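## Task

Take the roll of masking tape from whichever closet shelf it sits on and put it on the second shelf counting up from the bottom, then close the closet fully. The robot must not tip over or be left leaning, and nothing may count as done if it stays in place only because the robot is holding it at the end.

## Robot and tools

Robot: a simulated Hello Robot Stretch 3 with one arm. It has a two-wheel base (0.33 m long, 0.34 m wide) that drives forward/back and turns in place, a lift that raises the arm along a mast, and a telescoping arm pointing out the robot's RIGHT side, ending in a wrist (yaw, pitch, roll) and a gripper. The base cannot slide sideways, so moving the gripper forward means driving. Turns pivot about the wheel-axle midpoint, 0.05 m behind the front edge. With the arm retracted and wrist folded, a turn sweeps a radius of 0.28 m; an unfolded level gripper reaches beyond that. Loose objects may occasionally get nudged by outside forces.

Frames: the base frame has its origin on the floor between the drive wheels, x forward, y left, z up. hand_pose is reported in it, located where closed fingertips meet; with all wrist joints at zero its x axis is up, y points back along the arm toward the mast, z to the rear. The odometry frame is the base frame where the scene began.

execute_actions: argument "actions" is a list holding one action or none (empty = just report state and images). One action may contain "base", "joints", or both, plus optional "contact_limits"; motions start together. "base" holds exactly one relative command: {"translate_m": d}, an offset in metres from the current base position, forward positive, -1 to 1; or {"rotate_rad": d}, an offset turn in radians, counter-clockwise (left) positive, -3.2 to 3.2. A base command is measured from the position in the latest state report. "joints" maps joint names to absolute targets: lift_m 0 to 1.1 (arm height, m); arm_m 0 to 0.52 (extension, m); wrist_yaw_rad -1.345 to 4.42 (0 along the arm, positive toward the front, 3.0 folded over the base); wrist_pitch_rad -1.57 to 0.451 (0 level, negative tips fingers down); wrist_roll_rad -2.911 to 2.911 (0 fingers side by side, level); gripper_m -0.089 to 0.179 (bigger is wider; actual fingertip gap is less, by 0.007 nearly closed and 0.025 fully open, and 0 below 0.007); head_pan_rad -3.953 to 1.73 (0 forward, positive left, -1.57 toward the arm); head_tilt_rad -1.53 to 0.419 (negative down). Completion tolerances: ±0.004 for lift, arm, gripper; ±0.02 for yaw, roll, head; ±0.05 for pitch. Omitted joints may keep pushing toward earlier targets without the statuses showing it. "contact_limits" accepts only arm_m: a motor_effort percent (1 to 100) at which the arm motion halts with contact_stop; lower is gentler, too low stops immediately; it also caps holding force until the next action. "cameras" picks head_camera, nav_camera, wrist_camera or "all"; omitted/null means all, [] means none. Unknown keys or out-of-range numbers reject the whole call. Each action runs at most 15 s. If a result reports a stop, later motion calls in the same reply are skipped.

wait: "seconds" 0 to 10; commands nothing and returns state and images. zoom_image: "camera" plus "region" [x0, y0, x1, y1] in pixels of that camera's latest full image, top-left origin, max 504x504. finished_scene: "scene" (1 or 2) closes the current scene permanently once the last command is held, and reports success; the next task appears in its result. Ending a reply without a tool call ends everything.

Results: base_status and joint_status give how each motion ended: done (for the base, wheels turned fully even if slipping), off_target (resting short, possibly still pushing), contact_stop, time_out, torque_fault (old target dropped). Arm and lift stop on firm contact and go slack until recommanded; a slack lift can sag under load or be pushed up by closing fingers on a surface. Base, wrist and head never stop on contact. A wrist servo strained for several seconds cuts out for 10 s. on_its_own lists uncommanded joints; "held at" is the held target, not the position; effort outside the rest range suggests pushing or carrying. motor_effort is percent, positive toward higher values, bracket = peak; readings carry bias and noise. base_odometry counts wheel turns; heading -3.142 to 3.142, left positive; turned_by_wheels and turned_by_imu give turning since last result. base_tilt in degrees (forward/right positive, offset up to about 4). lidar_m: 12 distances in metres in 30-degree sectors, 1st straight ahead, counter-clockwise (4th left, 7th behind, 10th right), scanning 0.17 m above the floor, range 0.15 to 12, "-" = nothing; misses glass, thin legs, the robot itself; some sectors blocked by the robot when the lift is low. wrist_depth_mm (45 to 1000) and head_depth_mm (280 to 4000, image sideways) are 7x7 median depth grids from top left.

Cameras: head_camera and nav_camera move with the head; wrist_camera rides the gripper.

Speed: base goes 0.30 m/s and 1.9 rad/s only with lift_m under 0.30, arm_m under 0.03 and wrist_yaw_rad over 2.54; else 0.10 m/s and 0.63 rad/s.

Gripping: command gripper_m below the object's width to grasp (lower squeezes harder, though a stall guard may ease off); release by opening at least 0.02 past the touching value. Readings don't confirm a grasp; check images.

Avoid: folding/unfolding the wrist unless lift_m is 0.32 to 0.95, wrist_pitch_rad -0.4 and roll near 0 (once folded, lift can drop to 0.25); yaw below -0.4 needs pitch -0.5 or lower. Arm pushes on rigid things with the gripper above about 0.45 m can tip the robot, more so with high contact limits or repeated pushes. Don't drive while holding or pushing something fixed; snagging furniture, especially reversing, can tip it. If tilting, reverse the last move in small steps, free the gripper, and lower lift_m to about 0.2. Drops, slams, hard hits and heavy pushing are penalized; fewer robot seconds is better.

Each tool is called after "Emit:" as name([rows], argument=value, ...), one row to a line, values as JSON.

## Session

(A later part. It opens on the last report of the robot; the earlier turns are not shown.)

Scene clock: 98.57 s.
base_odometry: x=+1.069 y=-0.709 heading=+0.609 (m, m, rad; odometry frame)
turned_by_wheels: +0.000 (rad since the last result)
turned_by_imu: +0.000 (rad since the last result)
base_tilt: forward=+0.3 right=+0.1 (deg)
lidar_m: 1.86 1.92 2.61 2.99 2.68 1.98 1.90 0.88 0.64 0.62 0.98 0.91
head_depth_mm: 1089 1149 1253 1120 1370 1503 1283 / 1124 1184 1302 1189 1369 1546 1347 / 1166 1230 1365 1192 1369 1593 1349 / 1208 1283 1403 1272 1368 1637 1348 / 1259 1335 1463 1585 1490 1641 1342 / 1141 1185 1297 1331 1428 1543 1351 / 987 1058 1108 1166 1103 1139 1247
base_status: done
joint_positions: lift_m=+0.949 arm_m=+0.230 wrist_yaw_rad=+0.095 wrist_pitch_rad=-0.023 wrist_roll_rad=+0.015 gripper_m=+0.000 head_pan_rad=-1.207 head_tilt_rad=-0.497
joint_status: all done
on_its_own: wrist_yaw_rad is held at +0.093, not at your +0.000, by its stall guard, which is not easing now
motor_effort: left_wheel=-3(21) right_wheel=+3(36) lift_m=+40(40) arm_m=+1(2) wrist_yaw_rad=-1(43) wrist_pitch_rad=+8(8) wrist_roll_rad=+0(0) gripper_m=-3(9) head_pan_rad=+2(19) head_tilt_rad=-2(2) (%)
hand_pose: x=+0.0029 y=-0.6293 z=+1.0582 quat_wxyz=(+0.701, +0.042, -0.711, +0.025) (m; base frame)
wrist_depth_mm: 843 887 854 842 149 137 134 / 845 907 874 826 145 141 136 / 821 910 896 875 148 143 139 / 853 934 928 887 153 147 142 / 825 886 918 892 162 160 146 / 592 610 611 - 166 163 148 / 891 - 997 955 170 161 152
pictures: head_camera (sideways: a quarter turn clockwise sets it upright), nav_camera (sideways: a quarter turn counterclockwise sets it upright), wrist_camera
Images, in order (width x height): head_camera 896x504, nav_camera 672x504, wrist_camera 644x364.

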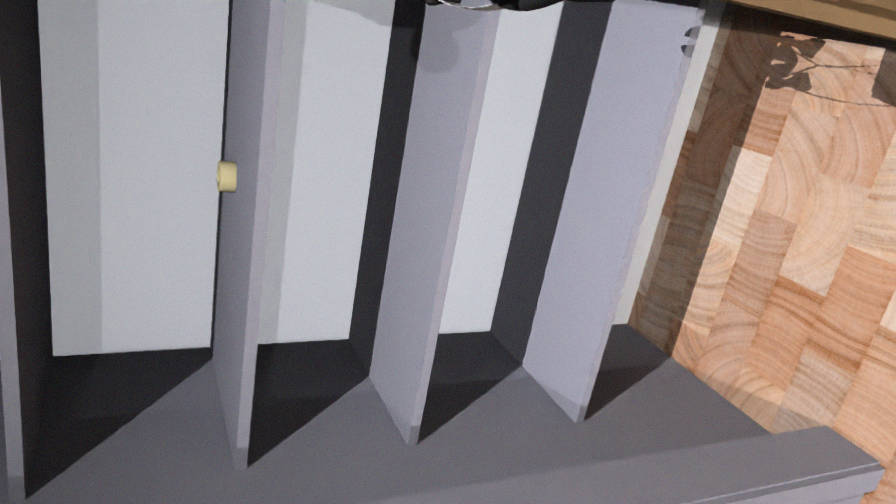

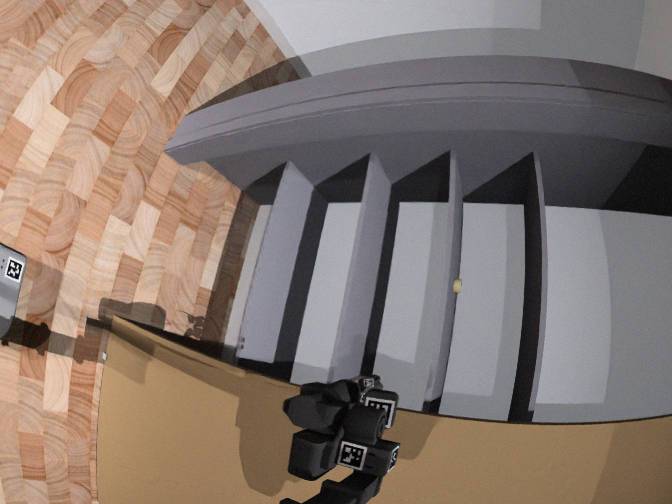

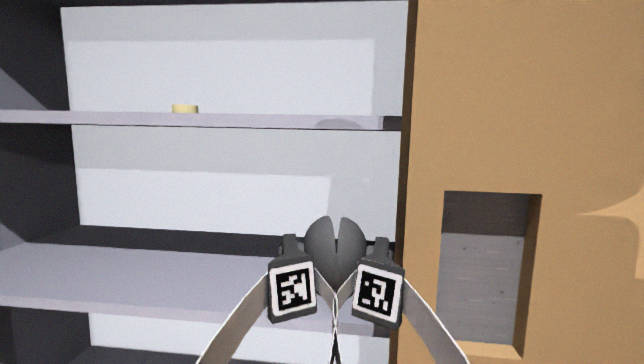

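Emit:
execute_actions([
  {"joints":{"arm_m":0.0,"wrist_yaw_rad":0.3,"lift_m":1.1}},
], cameras=[])

Emit:
execute_actions([
  {"base":{"rotate_rad":-0.7},"joints":{"wrist_yaw_rad":1.2}},
], cameras=[])

Emit:
execute_actions([
  {"base":{"translate_m":0.51}},
], cameras=[])

Emit:
execute_actions([
  {"base":{"rotate_rad":0.7},"joints":{"wrist_yaw_rad":0,"wrist_pitch_rad":-0.1,"gripper_m":0.13,"head_pan_rad":-1.6,"head_tilt_rad":-0.3}},
], cameras=[])

Emit:
execute_actions([
  {"joints":{"arm_m":0.22}},
])

Scene clock: 120.50 s.
base_odometry: x=+1.069 y=-0.709 heading=+0.609 (m, m, rad; odometry frame)
turned_by_wheels: +0.000 (rad since the last result)
turned_by_imu: +0.001 (rad since the last result)
base_tilt: forward=+0.3 right=+0.1 (deg)
lidar_m: 1.86 1.93 2.62 2.99 2.69 1.98 1.90 0.88 0.64 0.62 0.98 0.91
head_depth_mm: 1084 1150 1228 - 1376 1507 1283 / 1126 1180 1302 1118 1373 1542 1347 / 1160 1232 1358 1193 1369 1600 1346 / 1210 1279 1402 1268 1378 1641 1339 / 1255 1334 1463 1575 1489 1643 1346 / 1143 1182 1294 1331 1426 1543 1351 / 994 1059 1111 1167 1102 1139 1247
base_status: not commanded
joint_positions: lift_m=+1.099 arm_m=+0.003 wrist_yaw_rad=+0.299 wrist_pitch_rad=-0.023 wrist_roll_rad=+0.015 gripper_m=+0.000 head_pan_rad=-1.207 head_tilt_rad=-0.497
joint_status: all done
joint sent to its limit — the command would take arm_m past its lower limit, so that joint was sent only as far as its limit.
motor_effort: left_wheel=-4(3) right_wheel=+3(3) lift_m=+42(43) arm_m=-2(2) wrist_yaw_rad=+1(2) wrist_pitch_rad=+8(8) wrist_roll_rad=+0(0) gripper_m=-3(3) head_pan_rad=+3(3) head_tilt_rad=-2(2) (%)
hand_pose: x=+0.0538 y=-0.3924 z=+1.2081 quat_wxyz=(+0.695, +0.114, -0.703, +0.096) (m; base frame)
wrist_depth_mm: 615 911 - - - 328 305 / 628 878 - 991 941 331 309 / 642 935 - - - 335 315 / 638 876 - - 884 346 318 / 639 970 - - - 352 329 / 652 952 - - - 363 331 / 665 987 - - - 371 339
pictures: none
No camera images: the call's "cameras" was empty. Leave "cameras" out to get every camera's image.

Scene clock: 122.60 s.
base_odometry: x=+1.069 y=-0.709 heading=-0.091 (m, m, rad; odometry frame)
turned_by_wheels: -0.700 (rad since the last result)
turned_by_imu: -0.696 (rad since the last result)
base_tilt: forward=+0.4 right=+0.1 (deg)
lidar_m: 0.91 1.86 1.87 2.25 3.41 2.99 2.12 1.90 1.11 0.69 0.62 1.34
head_depth_mm: 572 623 698 747 - - 1113 / 554 - - - - - 1065 / 536 - - - - - 987 / 521 - - - - 840 937 / 506 542 590 - 725 790 887 / 492 529 565 627 973 1173 1314 / 962 1128 1221 1115 1367 1495 1346
base_status: done
joint_positions: lift_m=+1.099 arm_m=+0.003 wrist_yaw_rad=+1.198 wrist_pitch_rad=-0.023 wrist_roll_rad=+0.015 gripper_m=+0.000 head_pan_rad=-1.207 head_tilt_rad=-0.497
joint_status: all done
motor_effort: left_wheel=+4(8) right_wheel=-4(7) lift_m=+42(42) arm_m=-1(2) wrist_yaw_rad=+1(3) wrist_pitch_rad=+8(8) wrist_roll_rad=+0(0) gripper_m=-3(3) head_pan_rad=+2(3) head_tilt_rad=-2(2) (%)
hand_pose: x=+0.2167 y=-0.2412 z=+1.2081 quat_wxyz=(+0.584, +0.408, -0.584, +0.389) (m; base frame)
wrist_depth_mm: - 755 - - - 372 333 / - 763 - - 951 375 339 / - 787 - - - 381 341 / - 784 - - - 388 346 / - 818 - - - 398 355 / - 833 - - - 410 360 / - 854 - - - 415 365
pictures: none
No camera images: the call's "cameras" was empty. Leave "cameras" out to get every camera's image.

Scene clock: 129.10 s.
base_odometry: x=+1.577 y=-0.755 heading=-0.090 (m, m, rad; odometry frame)
turned_by_wheels: +0.000 (rad since the last result)
turned_by_imu: +0.003 (rad since the last result)
base_tilt: forward=+0.4 right=+0.2 (deg)
lidar_m: 0.40 1.47 1.47 1.78 3.40 3.38 2.54 2.29 0.51 0.52 1.00 0.70
head_depth_mm: 956 1023 1164 1123 - - 1351 / 920 - - - - - 1319 / 896 - - - - - 1281 / 871 - - - - 1033 1254 / 845 906 745 - 738 1066 920 / 820 882 665 1022 751 1066 898 / 801 857 683 965 751 1034 877
base_status: done
joint_positions: lift_m=+1.099 arm_m=+0.003 wrist_yaw_rad=+1.198 wrist_pitch_rad=-0.023 wrist_roll_rad=+0.015 gripper_m=+0.000 head_pan_rad=-1.207 head_tilt_rad=-0.497
joint_status: not commanded
motor_effort: left_wheel=+3(11) right_wheel=-3(4) lift_m=+41(42) arm_m=-2(2) wrist_yaw_rad=+1(1) wrist_pitch_rad=+8(8) wrist_roll_rad=+0(0) gripper_m=-3(3) head_pan_rad=+2(3) head_tilt_rad=-3(2) (%)
hand_pose: x=+0.2167 y=-0.2412 z=+1.2081 quat_wxyz=(+0.584, +0.408, -0.584, +0.389) (m; base frame)
wrist_depth_mm: 299 460 553 508 497 495 484 / 301 461 609 848 792 693 628 / 304 463 623 890 819 723 644 / 308 478 621 836 786 720 648 / 312 491 622 536 480 442 457 / 319 495 639 - 840 756 641 / 321 500 641 707 701 734 668
pictures: none
No camera images: the call's "cameras" was empty. Leave "cameras" out to get every camera's image.

Scene clock: 131.20 s.
base_odometry: x=+1.577 y=-0.755 heading=+0.609 (m, m, rad; odometry frame)
turned_by_wheels: +0.700 (rad since the last result)
turned_by_imu: +0.696 (rad since the last result)
base_tilt: forward=+0.5 right=+0.2 (deg)
lidar_m: 1.47 1.53 2.07 3.38 3.23 2.38 1.14 0.51 1.04 1.00 0.43 0.40
head_depth_mm: 839 892 929 - - - - / 841 898 930 - - - - / 841 897 930 - - - - / 841 900 937 747 1033 707 1027 / 843 898 949 700 979 732 1029 / 843 902 946 782 1030 732 1025 / 844 905 947 776 1030 732 1024
base_status: done
joint_positions: lift_m=+1.099 arm_m=+0.003 wrist_yaw_rad=+0.002 wrist_pitch_rad=-0.118 wrist_roll_rad=+0.015 gripper_m=+0.130 head_pan_rad=-1.593 head_tilt_rad=-0.310
joint_status: all done
motor_effort: left_wheel=-3(9) right_wheel=+3(8) lift_m=+42(41) arm_m=-2(2) wrist_yaw_rad=-2(2) wrist_pitch_rad=+6(8) wrist_roll_rad=+0(0) gripper_m=+0(91) head_pan_rad=-3(21) head_tilt_rad=+6(29) (%)
hand_pose: x=-0.0209 y=-0.3997 z=+1.1840 quat_wxyz=(+0.701, +0.042, -0.711, -0.041) (m; base frame)
wrist_depth_mm: 499 688 717 707 704 700 702 / 506 737 728 726 730 716 717 / 511 716 770 752 751 753 734 / 460 474 479 487 505 511 521 / 502 663 823 827 808 790 800 / 517 632 778 794 799 - 808 / 507 575 608 611 618 585 618
pictures: none
No camera images: the call's "cameras" was empty. Leave "cameras" out to get every camera's image.

Scene clock: 134.03 s.
base_odometry: x=+1.577 y=-0.755 heading=+0.609 (m, m, rad; odometry frame)
turned_by_wheels: +0.000 (rad since the last result)
turned_by_imu: +0.000 (rad since the last result)
base_tilt: forward=+0.3 right=+0.1 (deg)
lidar_m: 1.47 1.52 2.08 3.73 3.24 2.38 1.14 0.51 1.04 1.00 0.43 0.40
head_depth_mm: 841 895 - 937 1018 742 1037 / 840 867 - - 1024 740 1034 / 842 897 - - 986 738 1030 / 843 899 937 793 1023 735 1033 / 845 903 946 790 1028 734 1026 / 844 901 948 783 1028 733 1027 / 843 902 950 778 1030 732 1027
base_status: not commanded
joint_positions: lift_m=+1.099 arm_m=+0.220 wrist_yaw_rad=+0.001 wrist_pitch_rad=-0.119 wrist_roll_rad=+0.015 gripper_m=+0.130 head_pan_rad=-1.593 head_tilt_rad=-0.310
joint_status: all done
motor_effort: left_wheel=-4(4) right_wheel=+3(3) lift_m=+42(41) arm_m=+2(1) wrist_yaw_rad=-1(2) wrist_pitch_rad=+7(6) wrist_roll_rad=+0(0) gripper_m=+0(0) head_pan_rad=-2(3) head_tilt_rad=+6(7) (%)
hand_pose: x=-0.0211 y=-0.6163 z=+1.1838 quat_wxyz=(+0.701, +0.042, -0.711, -0.042) (m; base frame)
wrist_depth_mm: 503 509 509 504 500 501 501 / 505 530 525 516 520 516 515 / 510 549 544 539 537 534 534 / 457 467 475 486 497 505 513 / 291 304 297 300 304 306 312 / 211 224 216 217 220 - 224 / 174 167 170 170 171 166 174
pictures: head_camera (sideways: a quarter turn clockwise sets it upright), nav_camera (sideways: a quarter turn counterclockwise sets it upright), wrist_camera
Images, in order (width x height): head_camera 896x504, nav_camera 672x504, wrist_camera 644x364.

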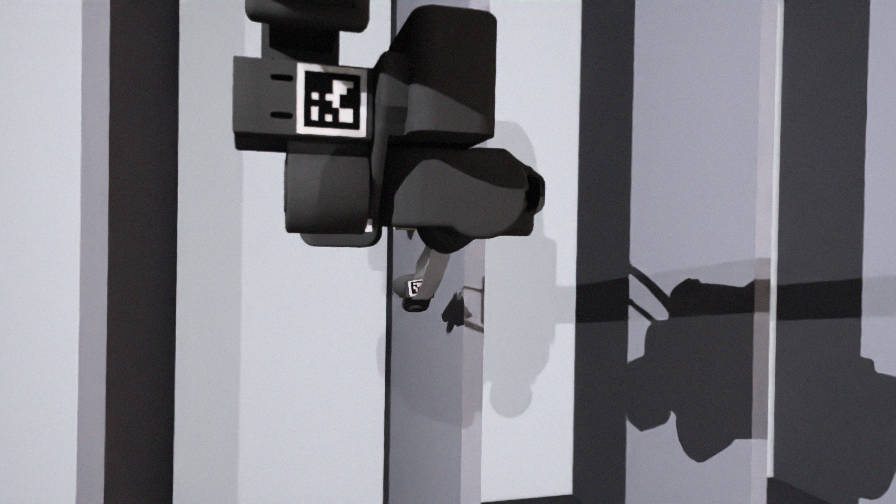

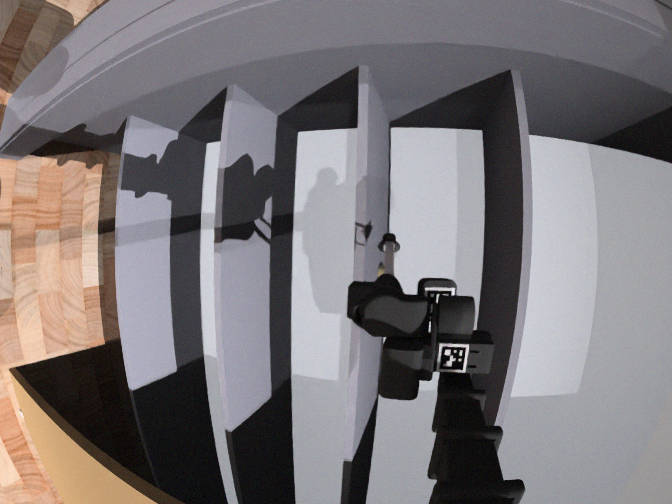

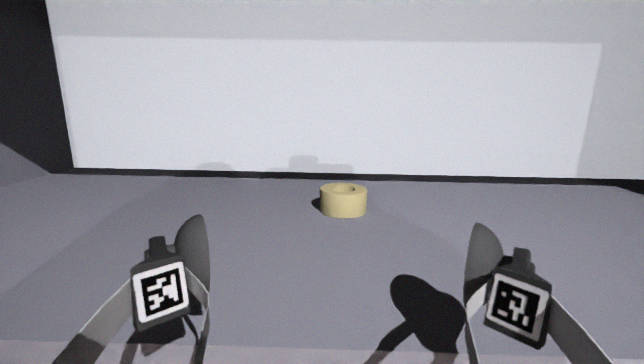

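Emit:
execute_actions([
  {"base":{"translate_m":-0.008},"joints":{"arm_m":0.40,"wrist_pitch_rad":-0.16},"contact_limits":{"arm_m":10}},
], cameras=["wrist_camera","nav_camera"])

Scene clock: 143.20 s.
base_odometry: x=+1.570 y=-0.760 heading=+0.609 (m, m, rad; odometry frame)
turned_by_wheels: +0.000 (rad since the last result)
turned_by_imu: +0.001 (rad since the last result)
base_tilt: forward=+0.2 right=+0.3 (deg)
lidar_m: 1.48 1.53 2.09 3.75 3.21 2.36 1.15 0.51 1.04 1.00 0.44 0.40
head_depth_mm: 837 895 961 718 1019 743 1033 / 837 895 950 714 1023 739 1035 / 840 896 - 637 1022 736 1031 / 840 897 945 634 1027 736 1029 / 844 901 945 787 1029 735 1026 / 844 903 944 782 1028 732 1028 / 844 904 949 775 1028 731 1025
base_status: done
joint_positions: lift_m=+1.099 arm_m=+0.400 wrist_yaw_rad=+0.001 wrist_pitch_rad=-0.178 wrist_roll_rad=+0.015 gripper_m=+0.130 head_pan_rad=-1.593 head_tilt_rad=-0.310
joint_status: all done
motor_effort: left_wheel=-3(9) right_wheel=+3(5) lift_m=+42(42) arm_m=+3(5) wrist_yaw_rad=-1(2) wrist_pitch_rad=+6(6) wrist_roll_rad=+0(0) gripper_m=+0(0) head_pan_rad=-2(2) head_tilt_rad=+6(6) (%)
contact_limits: arm_m 10 (drawing in: default 16, maximum 26; extending or still: default 22, maximum 35)
hand_pose: x=-0.0212 y=-0.7926 z=+1.1689 quat_wxyz=(+0.699, +0.063, -0.709, -0.063) (m; base frame)
wrist_depth_mm: 338 339 334 332 328 332 326 / 353 348 348 347 344 347 343 / 373 366 367 365 363 362 355 / 355 364 366 378 372 372 367 / 243 251 247 218 253 254 256 / 184 194 186 166 188 - 191 / 154 143 150 150 151 146 153
pictures: nav_camera (sideways: a quarter turn counterclockwise sets it upright), wrist_camera
Images, in order (width x height): nav_camera 672x504, wrist_camera 644x364.

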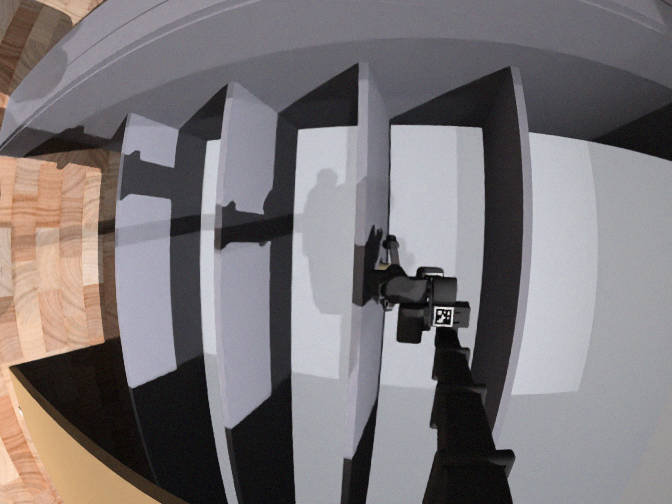

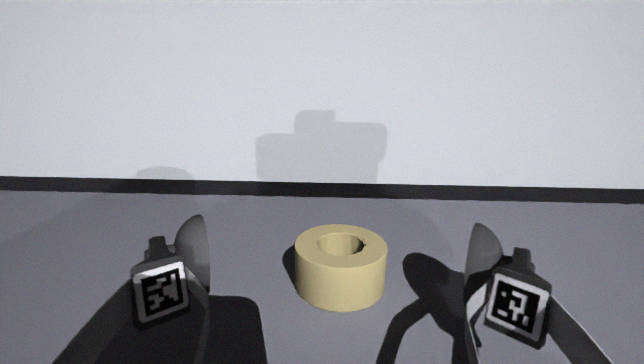

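Emit:
execute_actions([
  {"joints":{"arm_m":0.43,"lift_m":1.092},"contact_limits":{"arm_m":10}},
], cameras=[])

Emit:
execute_actions([
  {"joints":{"gripper_m":0.02}},
], cameras=["wrist_camera"])

Scene clock: 148.13 s.
base_odometry: x=+1.570 y=-0.760 heading=+0.609 (m, m, rad; odometry frame)
turned_by_wheels: +0.000 (rad since the last result)
turned_by_imu: +0.000 (rad since the last result)
base_tilt: forward=+0.2 right=+0.2 (deg)
lidar_m: 1.48 1.53 2.09 3.74 3.20 2.37 1.14 0.51 1.04 1.00 0.44 0.40
head_depth_mm: 838 895 - 719 1021 742 1035 / 839 897 946 713 1024 740 1033 / 841 897 - 637 1024 737 1031 / 841 900 937 633 1029 734 1029 / 843 901 948 788 1026 732 1027 / 842 904 947 782 1029 732 1027 / 845 903 948 778 1027 732 1025
base_status: not commanded
joint_positions: lift_m=+1.093 arm_m=+0.430 wrist_yaw_rad=+0.001 wrist_pitch_rad=-0.178 wrist_roll_rad=+0.015 gripper_m=+0.130 head_pan_rad=-1.593 head_tilt_rad=-0.310
joint_status: all done
motor_effort: left_wheel=-3(4) right_wheel=+3(3) lift_m=+14(40) arm_m=+2(2) wrist_yaw_rad=-1(0) wrist_pitch_rad=+6(6) wrist_roll_rad=+0(0) gripper_m=+0(1) head_pan_rad=-2(2) head_tilt_rad=+6(6) (%)
contact_limits: arm_m 10 (drawing in: default 16, maximum 26; extending or still: default 22, maximum 35)
hand_pose: x=-0.0212 y=-0.8226 z=+1.1623 quat_wxyz=(+0.699, +0.063, -0.709, -0.063) (m; base frame)
wrist_depth_mm: 311 310 307 307 303 299 301 / 325 325 320 319 318 316 314 / 341 337 340 334 332 329 329 / 333 341 344 344 341 339 338 / 228 238 232 231 235 239 239 / 173 183 174 140 168 - 179 / 144 135 140 135 140 137 144
pictures: none
No camera images: the call's "cameras" was empty. Leave "cameras" out to get every camera's image.

Scene clock: 149.73 s.
base_odometry: x=+1.570 y=-0.760 heading=+0.609 (m, m, rad; odometry frame)
turned_by_wheels: +0.000 (rad since the last result)
turned_by_imu: +0.000 (rad since the last result)
base_tilt: forward=+0.3 right=+0.2 (deg)
lidar_m: 1.48 1.53 2.09 3.75 3.21 2.37 1.14 0.51 1.04 1.00 0.44 0.40
head_depth_mm: 837 893 - 717 1020 742 1031 / 840 894 950 712 1025 737 1034 / 841 898 - 639 1024 736 1030 / 843 900 937 667 1025 734 1032 / 842 902 944 788 1031 734 1027 / 845 903 945 783 1030 732 1027 / 846 901 949 776 1030 731 1023
base_status: not commanded
joint_positions: lift_m=+1.093 arm_m=+0.430 wrist_yaw_rad=+0.001 wrist_pitch_rad=-0.177 wrist_roll_rad=+0.015 gripper_m=+0.021 head_pan_rad=-1.593 head_tilt_rad=-0.310
joint_status: all done
motor_effort: left_wheel=-3(4) right_wheel=+3(3) lift_m=+14(13) arm_m=+2(3) wrist_yaw_rad=-1(1) wrist_pitch_rad=+6(6) wrist_roll_rad=+0(0) gripper_m=-13(94) head_pan_rad=-2(2) head_tilt_rad=+6(7) (%)
hand_pose: x=-0.0212 y=-0.8227 z=+1.1624 quat_wxyz=(+0.699, +0.063, -0.709, -0.063) (m; base frame)
wrist_depth_mm: 312 309 308 306 305 302 303 / 323 323 322 321 319 317 313 / 343 340 338 333 329 330 331 / 335 339 347 343 340 339 337 / 228 230 246 235 253 237 240 / 174 174 - 135 142 179 180 / 139 140 141 131 137 143 143
pictures: wrist_camera
Images, in order (width x height): wrist_camera 644x364.

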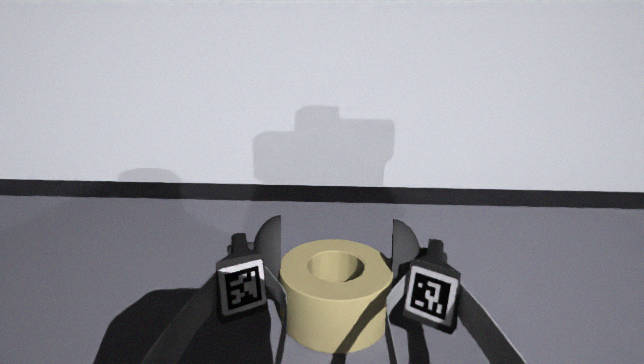

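Emit:
execute_actions([
  {"joints":{"gripper_m":0.0,"lift_m":1.1,"wrist_pitch_rad":-0.1}},
], cameras=[])

Emit:
execute_actions([
  {"joints":{"arm_m":0.13}},
], cameras=["wrist_camera"])

Emit:
execute_actions([
  {"joints":{"lift_m":0.81,"wrist_pitch_rad":-0.16,"head_tilt_rad":-0.7}},
], cameras=[])

Emit:
execute_actions([
  {"joints":{"arm_m":0.36},"contact_limits":{"arm_m":10}},
], cameras=["wrist_camera","nav_camera"])

Scene clock: 156.30 s.
base_odometry: x=+1.570 y=-0.760 heading=+0.609 (m, m, rad; odometry frame)
turned_by_wheels: +0.000 (rad since the last result)
turned_by_imu: +0.000 (rad since the last result)
base_tilt: forward=+0.3 right=+0.3 (deg)
lidar_m: 1.48 1.53 2.09 3.73 3.23 2.36 1.15 0.51 1.04 1.00 0.44 0.40
head_depth_mm: 838 893 - 716 1022 741 1035 / 841 893 949 711 1021 739 1033 / 839 896 - 637 1023 737 1028 / 842 896 940 702 1027 734 1029 / 842 901 947 790 1024 735 1028 / 843 901 947 781 1031 731 1027 / 846 903 948 777 1027 732 1024
base_status: not commanded
joint_positions: lift_m=+1.099 arm_m=+0.430 wrist_yaw_rad=+0.001 wrist_pitch_rad=-0.128 wrist_roll_rad=+0.015 gripper_m=+0.001 head_pan_rad=-1.593 head_tilt_rad=-0.310
joint_status: all done
motor_effort: left_wheel=-4(3) right_wheel=+3(3) lift_m=+41(40) arm_m=+2(3) wrist_yaw_rad=+0(1) wrist_pitch_rad=+10(12) wrist_roll_rad=+0(0) gripper_m=-19(92) head_pan_rad=-2(2) head_tilt_rad=+6(6) (%)
hand_pose: x=-0.0212 y=-0.8257 z=+1.1813 quat_wxyz=(+0.700, +0.046, -0.711, -0.046) (m; base frame)
wrist_depth_mm: 314 311 310 308 307 306 306 / 327 326 321 319 319 318 315 / 342 338 334 333 330 329 326 / 354 350 349 348 346 344 337 / 281 282 297 290 318 295 301 / 205 207 - 134 141 214 217 / 163 163 164 131 159 168 170
pictures: none
No camera images: the call's "cameras" was empty. Leave "cameras" out to get every camera's image.

Scene clock: 159.73 s.
base_odometry: x=+1.570 y=-0.760 heading=+0.609 (m, m, rad; odometry frame)
turned_by_wheels: +0.000 (rad since the last result)
turned_by_imu: +0.000 (rad since the last result)
base_tilt: forward=+0.3 right=+0.2 (deg)
lidar_m: 1.48 1.53 2.09 3.37 3.22 2.37 1.15 0.51 1.04 1.00 0.44 0.40
head_depth_mm: 840 829 - - 937 742 1037 / 841 836 - - 934 740 1034 / 842 898 925 - - 737 1032 / 841 897 937 791 984 736 1029 / 844 899 947 789 1030 734 1025 / 844 902 947 784 1028 732 1026 / 845 902 946 778 1028 731 1027
base_status: not commanded
joint_positions: lift_m=+1.099 arm_m=+0.130 wrist_yaw_rad=+0.001 wrist_pitch_rad=-0.127 wrist_roll_rad=+0.015 gripper_m=+0.001 head_pan_rad=-1.593 head_tilt_rad=-0.310
joint_status: all done
motor_effort: left_wheel=-4(3) right_wheel=+3(3) lift_m=+42(41) arm_m=-2(1) wrist_yaw_rad=-1(1) wrist_pitch_rad=+9(10) wrist_roll_rad=+0(0) gripper_m=-20(19) head_pan_rad=-2(2) head_tilt_rad=+6(7) (%)
hand_pose: x=-0.0212 y=-0.5264 z=+1.1816 quat_wxyz=(+0.700, +0.045, -0.711, -0.045) (m; base frame)
wrist_depth_mm: 517 595 586 584 580 576 576 / 517 615 617 606 602 602 589 / 519 637 638 636 631 624 623 / 444 452 458 468 470 485 498 / 283 287 299 296 321 300 301 / 515 667 - 134 142 252 251 / 522 586 600 131 579 598 616
pictures: wrist_camera
Images, in order (width x height): wrist_camera 644x364.

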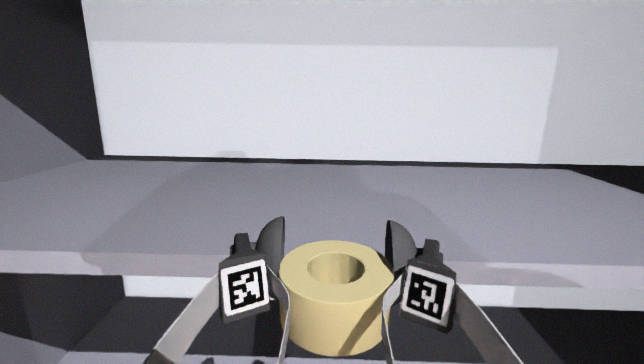

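Scene clock: 163.20 s.
base_odometry: x=+1.570 y=-0.760 heading=+0.609 (m, m, rad; odometry frame)
turned_by_wheels: +0.000 (rad since the last result)
turned_by_imu: +0.000 (rad since the last result)
base_tilt: forward=+0.3 right=+0.2 (deg)
lidar_m: 1.48 1.54 2.08 3.74 3.22 2.37 1.15 0.51 1.04 1.00 0.44 0.40
head_depth_mm: 810 652 987 777 1160 - 1173 / 811 657 990 777 1165 - 1194 / 814 657 992 764 - - 1207 / 819 660 995 780 1099 1341 1204 / 820 660 995 780 1097 1345 1208 / 821 662 996 782 1097 1342 1209 / 820 662 1002 782 1067 1100 1165
base_status: not commanded
joint_positions: lift_m=+0.811 arm_m=+0.130 wrist_yaw_rad=+0.001 wrist_pitch_rad=-0.181 wrist_roll_rad=+0.015 gripper_m=+0.001 head_pan_rad=-1.593 head_tilt_rad=-0.691
joint_status: all done
motor_effort: left_wheel=-3(3) right_wheel=+3(3) lift_m=+13(38) arm_m=-2(2) wrist_yaw_rad=-2(2) wrist_pitch_rad=+7(9) wrist_roll_rad=+0(0) gripper_m=-20(19) head_pan_rad=-2(2) head_tilt_rad=-6(39) (%)
hand_pose: x=-0.0212 y=-0.5230 z=+0.8796 quat_wxyz=(+0.699, +0.064, -0.709, -0.064) (m; base frame)
wrist_depth_mm: 520 583 575 581 573 581 559 / 518 619 604 616 606 586 595 / 515 637 634 624 622 617 615 / 409 410 422 422 430 433 439 / 277 280 292 286 305 290 293 / 509 704 - 134 141 718 715 / 528 679 678 131 659 692 682
pictures: none
No camera images: the call's "cameras" was empty. Leave "cameras" out to get every camera's image.

Scene clock: 166.13 s.
base_odometry: x=+1.570 y=-0.760 heading=+0.609 (m, m, rad; odometry frame)
turned_by_wheels: +0.000 (rad since the last result)
turned_by_imu: +0.000 (rad since the last result)
base_tilt: forward=+0.4 right=+0.3 (deg)
lidar_m: 1.48 1.53 2.09 3.75 3.21 2.37 1.15 0.51 1.04 1.00 0.44 0.40
head_depth_mm: 808 651 990 776 - - 1194 / 811 653 1008 - 1098 1309 1201 / 811 657 1007 - 1094 1339 1207 / 812 658 1001 779 1098 1342 1204 / 815 659 996 780 1095 1343 1205 / 818 660 997 781 1094 1351 1203 / 819 662 1001 811 1067 1094 1158
base_status: not commanded
joint_positions: lift_m=+0.811 arm_m=+0.360 wrist_yaw_rad=+0.001 wrist_pitch_rad=-0.181 wrist_roll_rad=+0.015 gripper_m=+0.001 head_pan_rad=-1.593 head_tilt_rad=-0.692
joint_status: all done
motor_effort: left_wheel=-3(4) right_wheel=+3(3) lift_m=+13(13) arm_m=+2(2) wrist_yaw_rad=-2(0) wrist_pitch_rad=+7(7) wrist_roll_rad=+0(0) gripper_m=-19(19) head_pan_rad=-2(2) head_tilt_rad=-6(6) (%)
contact_limits: arm_m 10 (drawing in: default 16, maximum 26; extending or still: default 22, maximum 35)
hand_pose: x=-0.0212 y=-0.7524 z=+0.8796 quat_wxyz=(+0.699, +0.064, -0.709, -0.064) (m; base frame)
wrist_depth_mm: 378 376 369 368 365 365 365 / 393 390 393 387 381 381 383 / 416 412 407 407 397 400 399 / 403 406 418 414 410 415 410 / 276 278 288 283 302 287 290 / 210 209 - 134 141 216 217 / 169 169 169 131 164 173 173
pictures: nav_camera (sideways: a quarter turn counterclockwise sets it upright), wrist_camera
Images, in order (width x height): nav_camera 672x504, wrist_camera 644x364.

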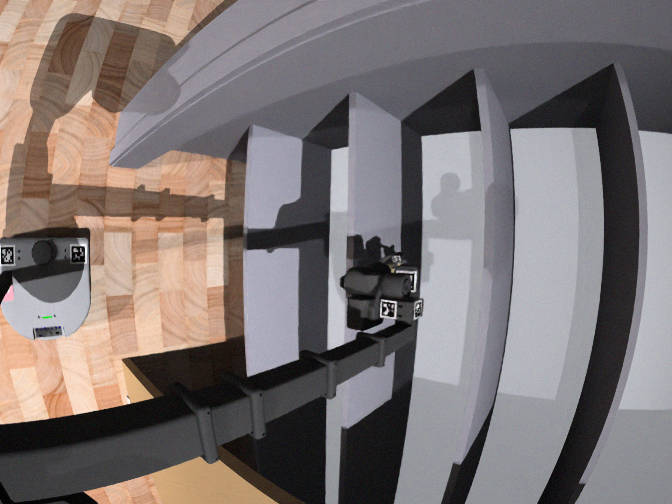

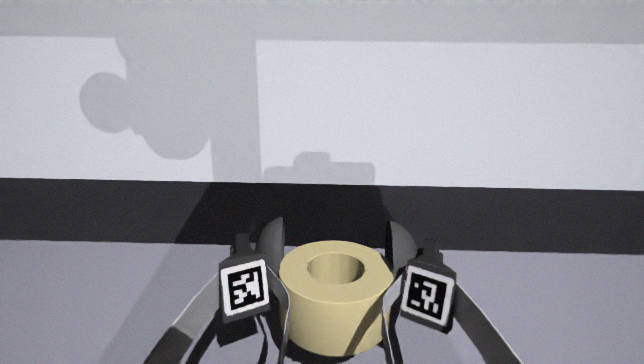

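Emit:
execute_actions([
  {"joints":{"lift_m":0.791}},
], cameras=[])

Emit:
execute_actions([
  {"joints":{"gripper_m":0.11}},
], cameras=[])

Emit:
execute_actions([
  {"joints":{"arm_m":0.003,"lift_m":0.81}},
], cameras=["wrist_camera"])

Scene clock: 171.57 s.
base_odometry: x=+1.570 y=-0.760 heading=+0.609 (m, m, rad; odometry frame)
turned_by_wheels: +0.000 (rad since the last result)
turned_by_imu: +0.000 (rad since the last result)
base_tilt: forward=+0.2 right=+0.1 (deg)
lidar_m: 1.48 1.53 2.09 3.75 3.22 2.37 1.14 0.51 1.04 1.00 0.44 0.40
head_depth_mm: 809 650 988 776 1160 - 1203 / 809 652 991 - 1099 1322 1203 / 813 655 1001 - 1096 1343 1209 / 815 657 993 779 1093 1339 1205 / 816 659 995 778 1096 1342 1206 / 817 661 999 780 1097 1346 1207 / 819 660 999 813 1063 1093 1160
base_status: not commanded
joint_positions: lift_m=+0.792 arm_m=+0.360 wrist_yaw_rad=+0.001 wrist_pitch_rad=-0.181 wrist_roll_rad=+0.015 gripper_m=+0.001 head_pan_rad=-1.593 head_tilt_rad=-0.692
joint_status: all done
motor_effort: left_wheel=-3(4) right_wheel=+3(3) lift_m=+13(15) arm_m=+3(1) wrist_yaw_rad=+0(1) wrist_pitch_rad=+7(7) wrist_roll_rad=+0(0) gripper_m=-19(19) head_pan_rad=-2(2) head_tilt_rad=-6(5) (%)
hand_pose: x=-0.0212 y=-0.7524 z=+0.8605 quat_wxyz=(+0.699, +0.064, -0.709, -0.064) (m; base frame)
wrist_depth_mm: 375 374 371 370 368 367 362 / 395 390 386 387 384 380 381 / 412 410 411 408 406 400 394 / 346 347 354 357 363 367 371 / 236 236 245 241 260 244 246 / 178 179 - 134 141 184 185 / 144 144 144 131 141 147 148
pictures: none
No camera images: the call's "cameras" was empty. Leave "cameras" out to get every camera's image.

Scene clock: 173.17 s.
base_odometry: x=+1.570 y=-0.760 heading=+0.609 (m, m, rad; odometry frame)
turned_by_wheels: +0.000 (rad since the last result)
turned_by_imu: +0.000 (rad since the last result)
base_tilt: forward=+0.2 right=+0.2 (deg)
lidar_m: 1.48 1.53 2.09 3.74 3.22 2.37 1.14 0.51 1.04 1.00 0.44 0.40
head_depth_mm: 810 649 988 778 1162 - 1201 / 808 654 994 - 1094 1326 1206 / 812 655 1000 - 1089 1347 1203 / 815 658 997 752 1091 1339 1209 / 818 660 992 779 1094 1341 1211 / 818 661 996 780 1098 1344 1211 / 818 661 1000 814 1068 1095 1157
base_status: not commanded
joint_positions: lift_m=+0.792 arm_m=+0.360 wrist_yaw_rad=+0.001 wrist_pitch_rad=-0.181 wrist_roll_rad=+0.015 gripper_m=+0.110 head_pan_rad=-1.593 head_tilt_rad=-0.692
joint_status: all done
motor_effort: left_wheel=-4(3) right_wheel=+3(3) lift_m=+14(13) arm_m=+3(2) wrist_yaw_rad=-2(1) wrist_pitch_rad=+7(7) wrist_roll_rad=+0(0) gripper_m=+1(88) head_pan_rad=-2(2) head_tilt_rad=-5(6) (%)
hand_pose: x=-0.0212 y=-0.7524 z=+0.8605 quat_wxyz=(+0.699, +0.064, -0.709, -0.064) (m; base frame)
wrist_depth_mm: 377 372 372 372 368 368 363 / 393 392 392 386 386 382 379 / 413 407 405 401 401 403 394 / 346 349 352 359 364 367 373 / 235 235 254 240 242 246 247 / 178 187 181 140 174 193 184 / 143 142 145 135 146 140 148
pictures: none
No camera images: the call's "cameras" was empty. Leave "cameras" out to get every camera's image.

Scene clock: 177.00 s.
base_odometry: x=+1.570 y=-0.760 heading=+0.609 (m, m, rad; odometry frame)
turned_by_wheels: +0.000 (rad since the last result)
turned_by_imu: +0.000 (rad since the last result)
base_tilt: forward=+0.5 right=+0.2 (deg)
lidar_m: 1.48 1.53 2.09 3.75 3.21 2.37 1.15 0.51 1.04 1.00 0.44 0.40
head_depth_mm: 809 650 989 777 1089 1308 - / 810 654 991 778 1124 1303 - / 813 656 990 778 1096 - - / 816 659 995 779 1126 1312 1179 / 818 661 995 779 1097 1338 1206 / 818 661 997 781 1099 1340 1203 / 820 662 998 813 1070 1097 1160
base_status: not commanded
joint_positions: lift_m=+0.809 arm_m=+0.003 wrist_yaw_rad=+0.001 wrist_pitch_rad=-0.181 wrist_roll_rad=+0.015 gripper_m=+0.110 head_pan_rad=-1.593 head_tilt_rad=-0.692
joint_status: all done
motor_effort: left_wheel=-4(4) right_wheel=+3(3) lift_m=+41(44) arm_m=-2(3) wrist_yaw_rad=-1(1) wrist_pitch_rad=+8(7) wrist_roll_rad=+0(0) gripper_m=+1(0) head_pan_rad=-2(3) head_tilt_rad=-5(6) (%)
hand_pose: x=-0.0212 y=-0.3960 z=+0.8782 quat_wxyz=(+0.699, +0.064, -0.709, -0.064) (m; base frame)
wrist_depth_mm: 520 696 706 682 675 688 685 / 518 728 753 742 714 724 717 / 520 667 754 743 745 738 742 / 407 414 417 420 423 431 437 / 527 766 836 850 853 821 834 / 522 673 843 846 853 854 837 / 513 653 667 676 689 665 688
pictures: wrist_camera
Images, in order (width x height): wrist_camera 644x364.

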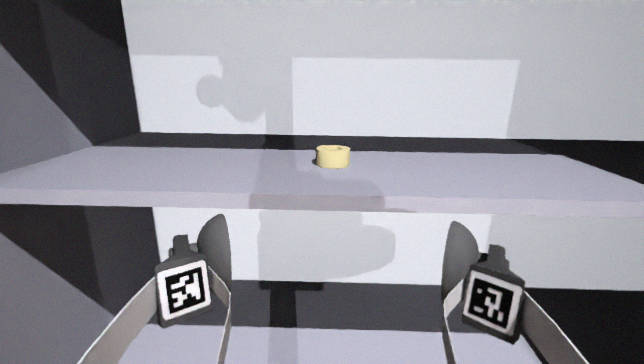

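Emit:
execute_actions([
  {"base":{"rotate_rad":-0.457},"joints":{"wrist_yaw_rad":1.2,"gripper_m":0,"wrist_pitch_rad":0,"lift_m":0.95}},
], cameras=[])

Emit:
execute_actions([
  {"base":{"translate_m":-0.5}},
], cameras=[])

Emit:
execute_actions([
  {"base":{"rotate_rad":0.457},"joints":{"wrist_yaw_rad":0,"head_pan_rad":-1.57,"head_tilt_rad":-0.5,"arm_m":0.04}},
], cameras=["wrist_camera","nav_camera"])

Scene clock: 187.13 s.
base_odometry: x=+1.570 y=-0.760 heading=+0.152 (m, m, rad; odometry frame)
turned_by_wheels: -0.457 (rad since the last result)
turned_by_imu: -0.454 (rad since the last result)
base_tilt: forward=+0.3 right=+0.1 (deg)
lidar_m: 0.40 1.48 1.56 2.23 3.37 3.02 2.33 0.92 0.51 1.03 1.00 0.41
head_depth_mm: 1017 1215 1010 1371 - - 1040 / 970 1146 1009 1327 1165 - 1024 / 926 1085 1009 1237 1127 - - / 903 1027 1011 845 1094 1444 - / 866 661 1012 812 1129 - - / 829 662 993 781 - - 1158 / 807 603 964 752 1165 - 1189
base_status: done
joint_positions: lift_m=+0.949 arm_m=+0.003 wrist_yaw_rad=+1.198 wrist_pitch_rad=-0.025 wrist_roll_rad=+0.015 gripper_m=+0.000 head_pan_rad=-1.593 head_tilt_rad=-0.692
joint_status: all done
motor_effort: left_wheel=+4(9) right_wheel=-4(7) lift_m=+41(43) arm_m=-2(2) wrist_yaw_rad=+1(2) wrist_pitch_rad=+8(9) wrist_roll_rad=+0(0) gripper_m=-3(88) head_pan_rad=-2(2) head_tilt_rad=-6(5) (%)
hand_pose: x=+0.2166 y=-0.2415 z=+1.0576 quat_wxyz=(+0.585, +0.409, -0.583, +0.388) (m; base frame)
wrist_depth_mm: 393 290 451 574 793 723 601 / - 295 463 582 810 728 631 / - 297 472 593 758 696 612 / - 303 480 623 828 751 637 / - 309 496 639 834 757 629 / - 315 377 - 658 637 601 / - 320 386 674 524 468 478
pictures: none
No camera images: the call's "cameras" was empty. Leave "cameras" out to get every camera's image.

Scene clock: 193.23 s.
base_odometry: x=+1.076 y=-0.836 heading=+0.153 (m, m, rad; odometry frame)
turned_by_wheels: +0.000 (rad since the last result)
turned_by_imu: -0.001 (rad since the last result)
base_tilt: forward=+0.4 right=+0.1 (deg)
lidar_m: 0.90 1.93 2.03 2.90 3.56 2.42 1.88 1.84 0.69 0.52 0.51 1.14
head_depth_mm: 526 595 687 814 - - 1158 / 498 562 642 752 860 - 1182 / 475 532 605 699 802 - - / 454 504 570 653 763 873 - / 434 481 539 613 710 - - / 416 458 510 576 - - 1024 / 400 439 485 546 594 - 1181
base_status: done
joint_positions: lift_m=+0.949 arm_m=+0.003 wrist_yaw_rad=+1.198 wrist_pitch_rad=-0.025 wrist_roll_rad=+0.015 gripper_m=+0.000 head_pan_rad=-1.593 head_tilt_rad=-0.692
joint_status: not commanded
motor_effort: left_wheel=+4(6) right_wheel=-3(8) lift_m=+41(42) arm_m=-2(2) wrist_yaw_rad=+1(2) wrist_pitch_rad=+8(8) wrist_roll_rad=+0(0) gripper_m=-2(2) head_pan_rad=-2(2) head_tilt_rad=-6(6) (%)
hand_pose: x=+0.2166 y=-0.2414 z=+1.0576 quat_wxyz=(+0.585, +0.409, -0.583, +0.388) (m; base frame)
wrist_depth_mm: - 792 925 983 990 871 241 / - 817 945 - - 931 244 / - 841 969 - - 932 247 / - 898 986 - - 964 257 / - 928 - - 962 907 263 / - - - - - 640 257 / - - - - - 985 260
pictures: none
No camera images: the call's "cameras" was empty. Leave "cameras" out to get every camera's image.

Scene clock: 194.90 s.
base_odometry: x=+1.076 y=-0.836 heading=+0.609 (m, m, rad; odometry frame)
turned_by_wheels: +0.457 (rad since the last result)
turned_by_imu: +0.455 (rad since the last result)
base_tilt: forward=+0.4 right=+0.1 (deg)
lidar_m: 1.92 2.00 2.73 3.08 2.59 1.90 1.83 0.73 0.53 0.51 1.21 0.90
head_depth_mm: 400 432 470 517 558 - - / 402 433 471 518 564 - - / 402 434 473 518 - - - / 408 441 481 533 593 671 751 / 1030 1087 1210 1031 1349 1486 1334 / 1028 1088 1215 1028 1350 1492 1335 / 1034 1090 1220 1085 1341 1485 1334
base_status: done
joint_positions: lift_m=+0.949 arm_m=+0.040 wrist_yaw_rad=+0.002 wrist_pitch_rad=-0.025 wrist_roll_rad=+0.015 gripper_m=+0.000 head_pan_rad=-1.577 head_tilt_rad=-0.508
joint_status: all done
motor_effort: left_wheel=-4(9) right_wheel=+3(8) lift_m=+42(41) arm_m=+2(2) wrist_yaw_rad=-1(4) wrist_pitch_rad=+8(9) wrist_roll_rad=+0(0) gripper_m=-3(2) head_pan_rad=+2(3) head_tilt_rad=+5(27) (%)
hand_pose: x=-0.0208 y=-0.4403 z=+1.0576 quat_wxyz=(+0.702, +0.010, -0.712, -0.008) (m; base frame)
wrist_depth_mm: 906 901 925 220 219 218 217 / 918 930 922 225 223 224 224 / 971 954 914 230 230 227 226 / 991 952 991 237 236 234 233 / 886 904 804 251 240 239 239 / 662 653 641 - 246 246 245 / - - - 255 254 251 250
pictures: nav_camera (sideways: a quarter turn counterclockwise sets it upright), wrist_camera
Images, in order (width x height): nav_camera 672x504, wrist_camera 644x364.

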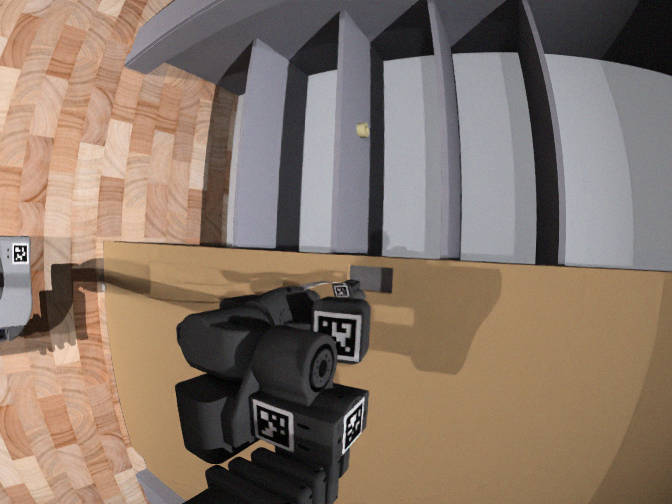

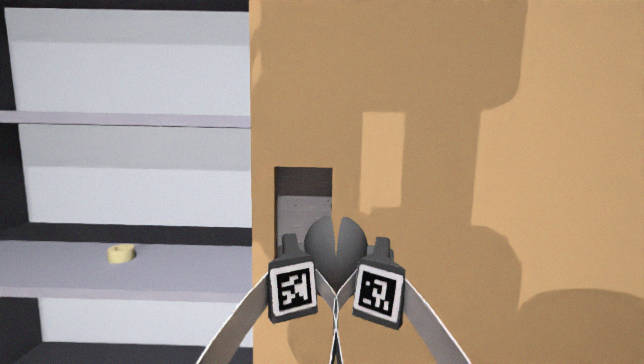

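Emit:
execute_actions([
  {"base":{"translate_m":0.027},"joints":{"arm_m":0.075}},
], cameras=[])

Emit:
execute_actions([
  {"joints":{"arm_m":0.105},"contact_limits":{"arm_m":12}},
], cameras=["wrist_camera"])

Scene clock: 201.73 s.
base_odometry: x=+1.098 y=-0.820 heading=+0.609 (m, m, rad; odometry frame)
turned_by_wheels: +0.000 (rad since the last result)
turned_by_imu: +0.001 (rad since the last result)
base_tilt: forward=+0.4 right=+0.0 (deg)
lidar_m: 1.90 1.97 2.67 3.09 2.63 1.93 1.86 0.73 0.53 0.51 1.18 0.88
head_depth_mm: 400 432 470 516 - - - / 402 433 472 518 - - - / 403 435 473 521 - - - / 1012 1068 1192 1006 1352 1166 1307 / 1029 1082 1206 1028 1349 1480 1334 / 1030 1088 1214 1031 1349 1480 1333 / 1035 1096 1217 1036 1342 1485 1337
base_status: done
joint_positions: lift_m=+0.949 arm_m=+0.075 wrist_yaw_rad=+0.002 wrist_pitch_rad=-0.025 wrist_roll_rad=+0.015 gripper_m=+0.000 head_pan_rad=-1.577 head_tilt_rad=-0.508
joint_status: all done
motor_effort: left_wheel=-4(7) right_wheel=+3(8) lift_m=+42(41) arm_m=+2(2) wrist_yaw_rad=-2(2) wrist_pitch_rad=+8(8) wrist_roll_rad=+0(0) gripper_m=-2(2) head_pan_rad=+3(3) head_tilt_rad=+4(5) (%)
hand_pose: x=-0.0210 y=-0.4753 z=+1.0576 quat_wxyz=(+0.702, +0.010, -0.712, -0.008) (m; base frame)
wrist_depth_mm: 874 875 861 188 186 186 185 / 916 897 884 193 191 190 189 / 916 913 896 196 195 194 194 / 946 942 947 201 199 199 198 / 877 920 893 214 205 204 202 / 602 596 615 - 209 209 207 / 986 - - 216 215 213 212
pictures: none
No camera images: the call's "cameras" was empty. Leave "cameras" out to get every camera's image.

Scene clock: 202.93 s.
base_odometry: x=+1.098 y=-0.820 heading=+0.609 (m, m, rad; odometry frame)
turned_by_wheels: +0.000 (rad since the last result)
turned_by_imu: +0.000 (rad since the last result)
base_tilt: forward=+0.3 right=+0.3 (deg)
lidar_m: 1.90 1.96 2.68 3.10 2.63 1.94 1.86 0.73 0.53 0.51 1.17 0.88
head_depth_mm: 400 432 470 510 - - 753 / 401 433 472 511 - - 746 / 403 434 473 506 - - 748 / 1014 1074 1189 1030 1348 1162 1273 / 1027 1086 1209 1031 1344 1488 1340 / 1032 1089 1216 1026 1351 1488 1336 / 1034 1090 1218 1039 1344 1487 1335
base_status: not commanded
joint_positions: lift_m=+0.949 arm_m=+0.105 wrist_yaw_rad=+0.002 wrist_pitch_rad=-0.025 wrist_roll_rad=+0.015 gripper_m=+0.000 head_pan_rad=-1.577 head_tilt_rad=-0.508
joint_status: all done
motor_effort: left_wheel=-3(3) right_wheel=+3(3) lift_m=+42(42) arm_m=+2(2) wrist_yaw_rad=-1(0) wrist_pitch_rad=+8(8) wrist_roll_rad=+0(0) gripper_m=-2(3) head_pan_rad=+4(3) head_tilt_rad=+4(5) (%)
contact_limits: arm_m 12 (drawing in: default 16, maximum 26; extending or still: default 22, maximum 35)
hand_pose: x=-0.0210 y=-0.5053 z=+1.0576 quat_wxyz=(+0.702, +0.010, -0.712, -0.008) (m; base frame)
wrist_depth_mm: 865 863 834 160 159 157 157 / 881 850 888 163 162 161 160 / 916 885 880 166 166 165 165 / 916 925 907 171 171 168 167 / 883 897 902 184 174 173 172 / 595 614 611 - 179 177 176 / 943 986 962 184 183 182 181
pictures: wrist_camera
Images, in order (width x height): wrist_camera 644x364.

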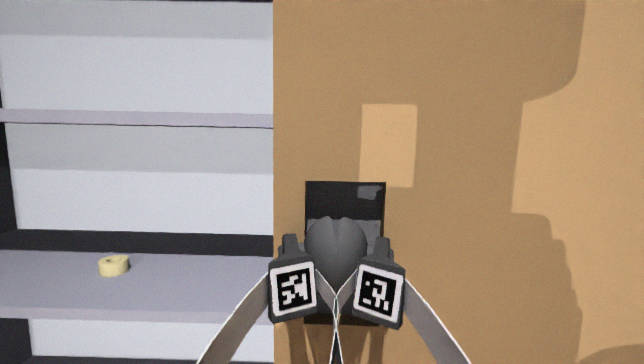

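Emit:
execute_actions([
  {"base":{"translate_m":0.35},"joints":{"arm_m":0.107}},
], cameras=["wrist_camera"])

Scene clock: 211.07 s.
base_odometry: x=+1.386 y=-0.620 heading=+0.609 (m, m, rad; odometry frame)
turned_by_wheels: -0.001 (rad since the last result)
turned_by_imu: +0.002 (rad since the last result)
base_tilt: forward=+0.4 right=-0.1 (deg)
lidar_m: 1.55 1.60 2.19 3.14 3.11 2.29 2.21 0.73 0.53 0.51 0.61 0.70
head_depth_mm: 399 431 469 508 - - 765 / 400 432 470 506 - - 757 / 1010 1067 801 1034 - - 757 / 1021 1078 1203 1033 1351 1167 1335 / 1028 1085 1202 1034 1349 1490 1343 / 1028 1090 1213 1030 1352 1492 1342 / 1032 1089 1195 1025 1249 1199 1281
base_status: done
joint_positions: lift_m=+0.949 arm_m=+0.107 wrist_yaw_rad=-0.157 wrist_pitch_rad=-0.026 wrist_roll_rad=+0.015 gripper_m=+0.000 head_pan_rad=-1.577 head_tilt_rad=-0.507
joint_status: all done
on_its_own: wrist_yaw_rad is held at -0.130, not at your +0.000, by its stall guard, which is still easing
motor_effort: left_wheel=-11(21) right_wheel=+14(36) lift_m=+41(41) arm_m=+2(4) wrist_yaw_rad=+16(43) wrist_pitch_rad=+9(9) wrist_roll_rad=+0(0) gripper_m=-5(8) head_pan_rad=+3(2) head_tilt_rad=+4(5) (%)
hand_pose: x=-0.0614 y=-0.5041 z=+1.0574 quat_wxyz=(+0.699, -0.047, -0.711, -0.064) (m; base frame)
wrist_depth_mm: 742 789 799 160 165 172 179 / 789 802 843 163 169 175 183 / 710 809 868 168 174 181 188 / 786 831 891 171 179 185 193 / 748 837 890 185 183 189 199 / 593 595 612 - 188 196 204 / 502 897 912 186 192 201 211
pictures: wrist_camera
Images, in order (width x height): wrist_camera 644x364.

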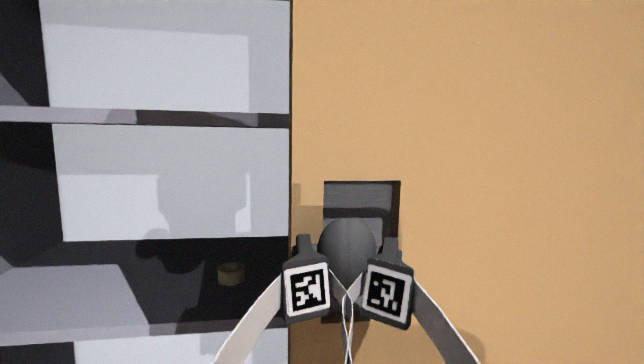

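Emit:
execute_actions([
  {"base":{"translate_m":0.3},"joints":{"arm_m":0.107,"wrist_yaw_rad":0.0,"head_pan_rad":-1.4}},
], cameras=["wrist_camera","head_camera"])

Scene clock: 222.90 s.
base_odometry: x=+1.632 y=-0.449 heading=+0.609 (m, m, rad; odometry frame)
turned_by_wheels: +0.000 (rad since the last result)
turned_by_imu: -0.378 (rad since the last result)
base_tilt: forward=+0.3 right=-0.1 (deg)
lidar_m: 1.32 1.31 1.42 2.18 3.22 3.05 2.48 1.34 0.59 0.51 0.46 0.47
head_depth_mm: 397 428 468 514 - - 774 / 1028 1079 501 532 - - 751 / 1020 1078 1204 1034 1353 1165 1305 / 999 1071 1183 1033 1351 1164 1338 / 986 1050 1154 1034 1303 1128 1345 / 973 1033 1135 1033 1302 1092 1338 / 953 1019 1111 1032 1209 1057 726
base_status: done
joint_positions: lift_m=+0.949 arm_m=+0.106 wrist_yaw_rad=-0.014 wrist_pitch_rad=-0.029 wrist_roll_rad=+0.015 gripper_m=+0.000 head_pan_rad=-1.407 head_tilt_rad=-0.506
joint_status: all done
motor_effort: left_wheel=-2(24) right_wheel=+6(38) lift_m=+41(41) arm_m=+5(3) wrist_yaw_rad=+8(51) wrist_pitch_rad=+10(10) wrist_roll_rad=+0(0) gripper_m=-5(11) head_pan_rad=+3(13) head_tilt_rad=+4(4) (%)
hand_pose: x=-0.0249 y=-0.5067 z=+1.0564 quat_wxyz=(+0.702, +0.006, -0.712, -0.016) (m; base frame)
wrist_depth_mm: 677 741 817 164 180 203 233 / 702 757 834 168 185 210 243 / 697 752 830 172 190 215 251 / 729 786 866 178 198 223 260 / 741 794 871 185 205 230 270 / 594 600 607 - 217 238 283 / 448 479 918 191 214 249 294
pictures: head_camera (sideways: a quarter turn clockwise sets it upright), wrist_camera
Images, in order (width x height): head_camera 896x504, wrist_camera 644x364.

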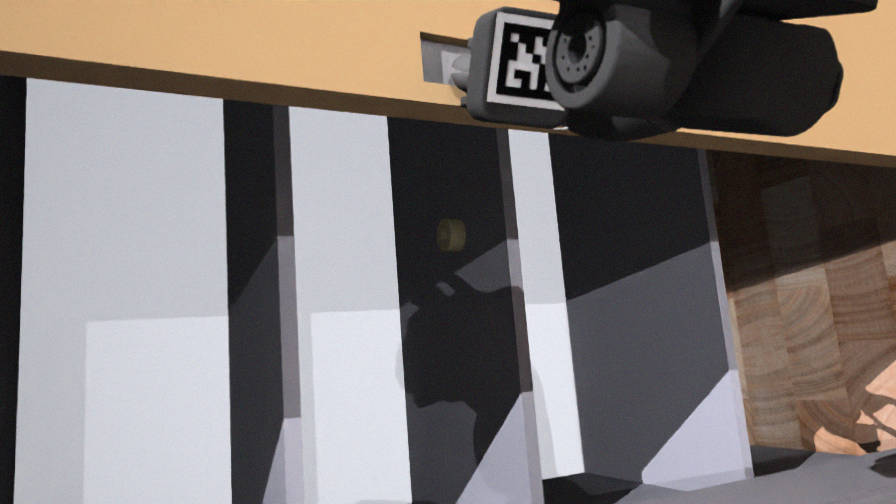

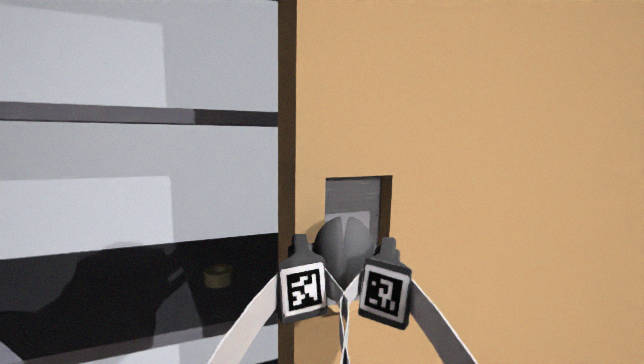

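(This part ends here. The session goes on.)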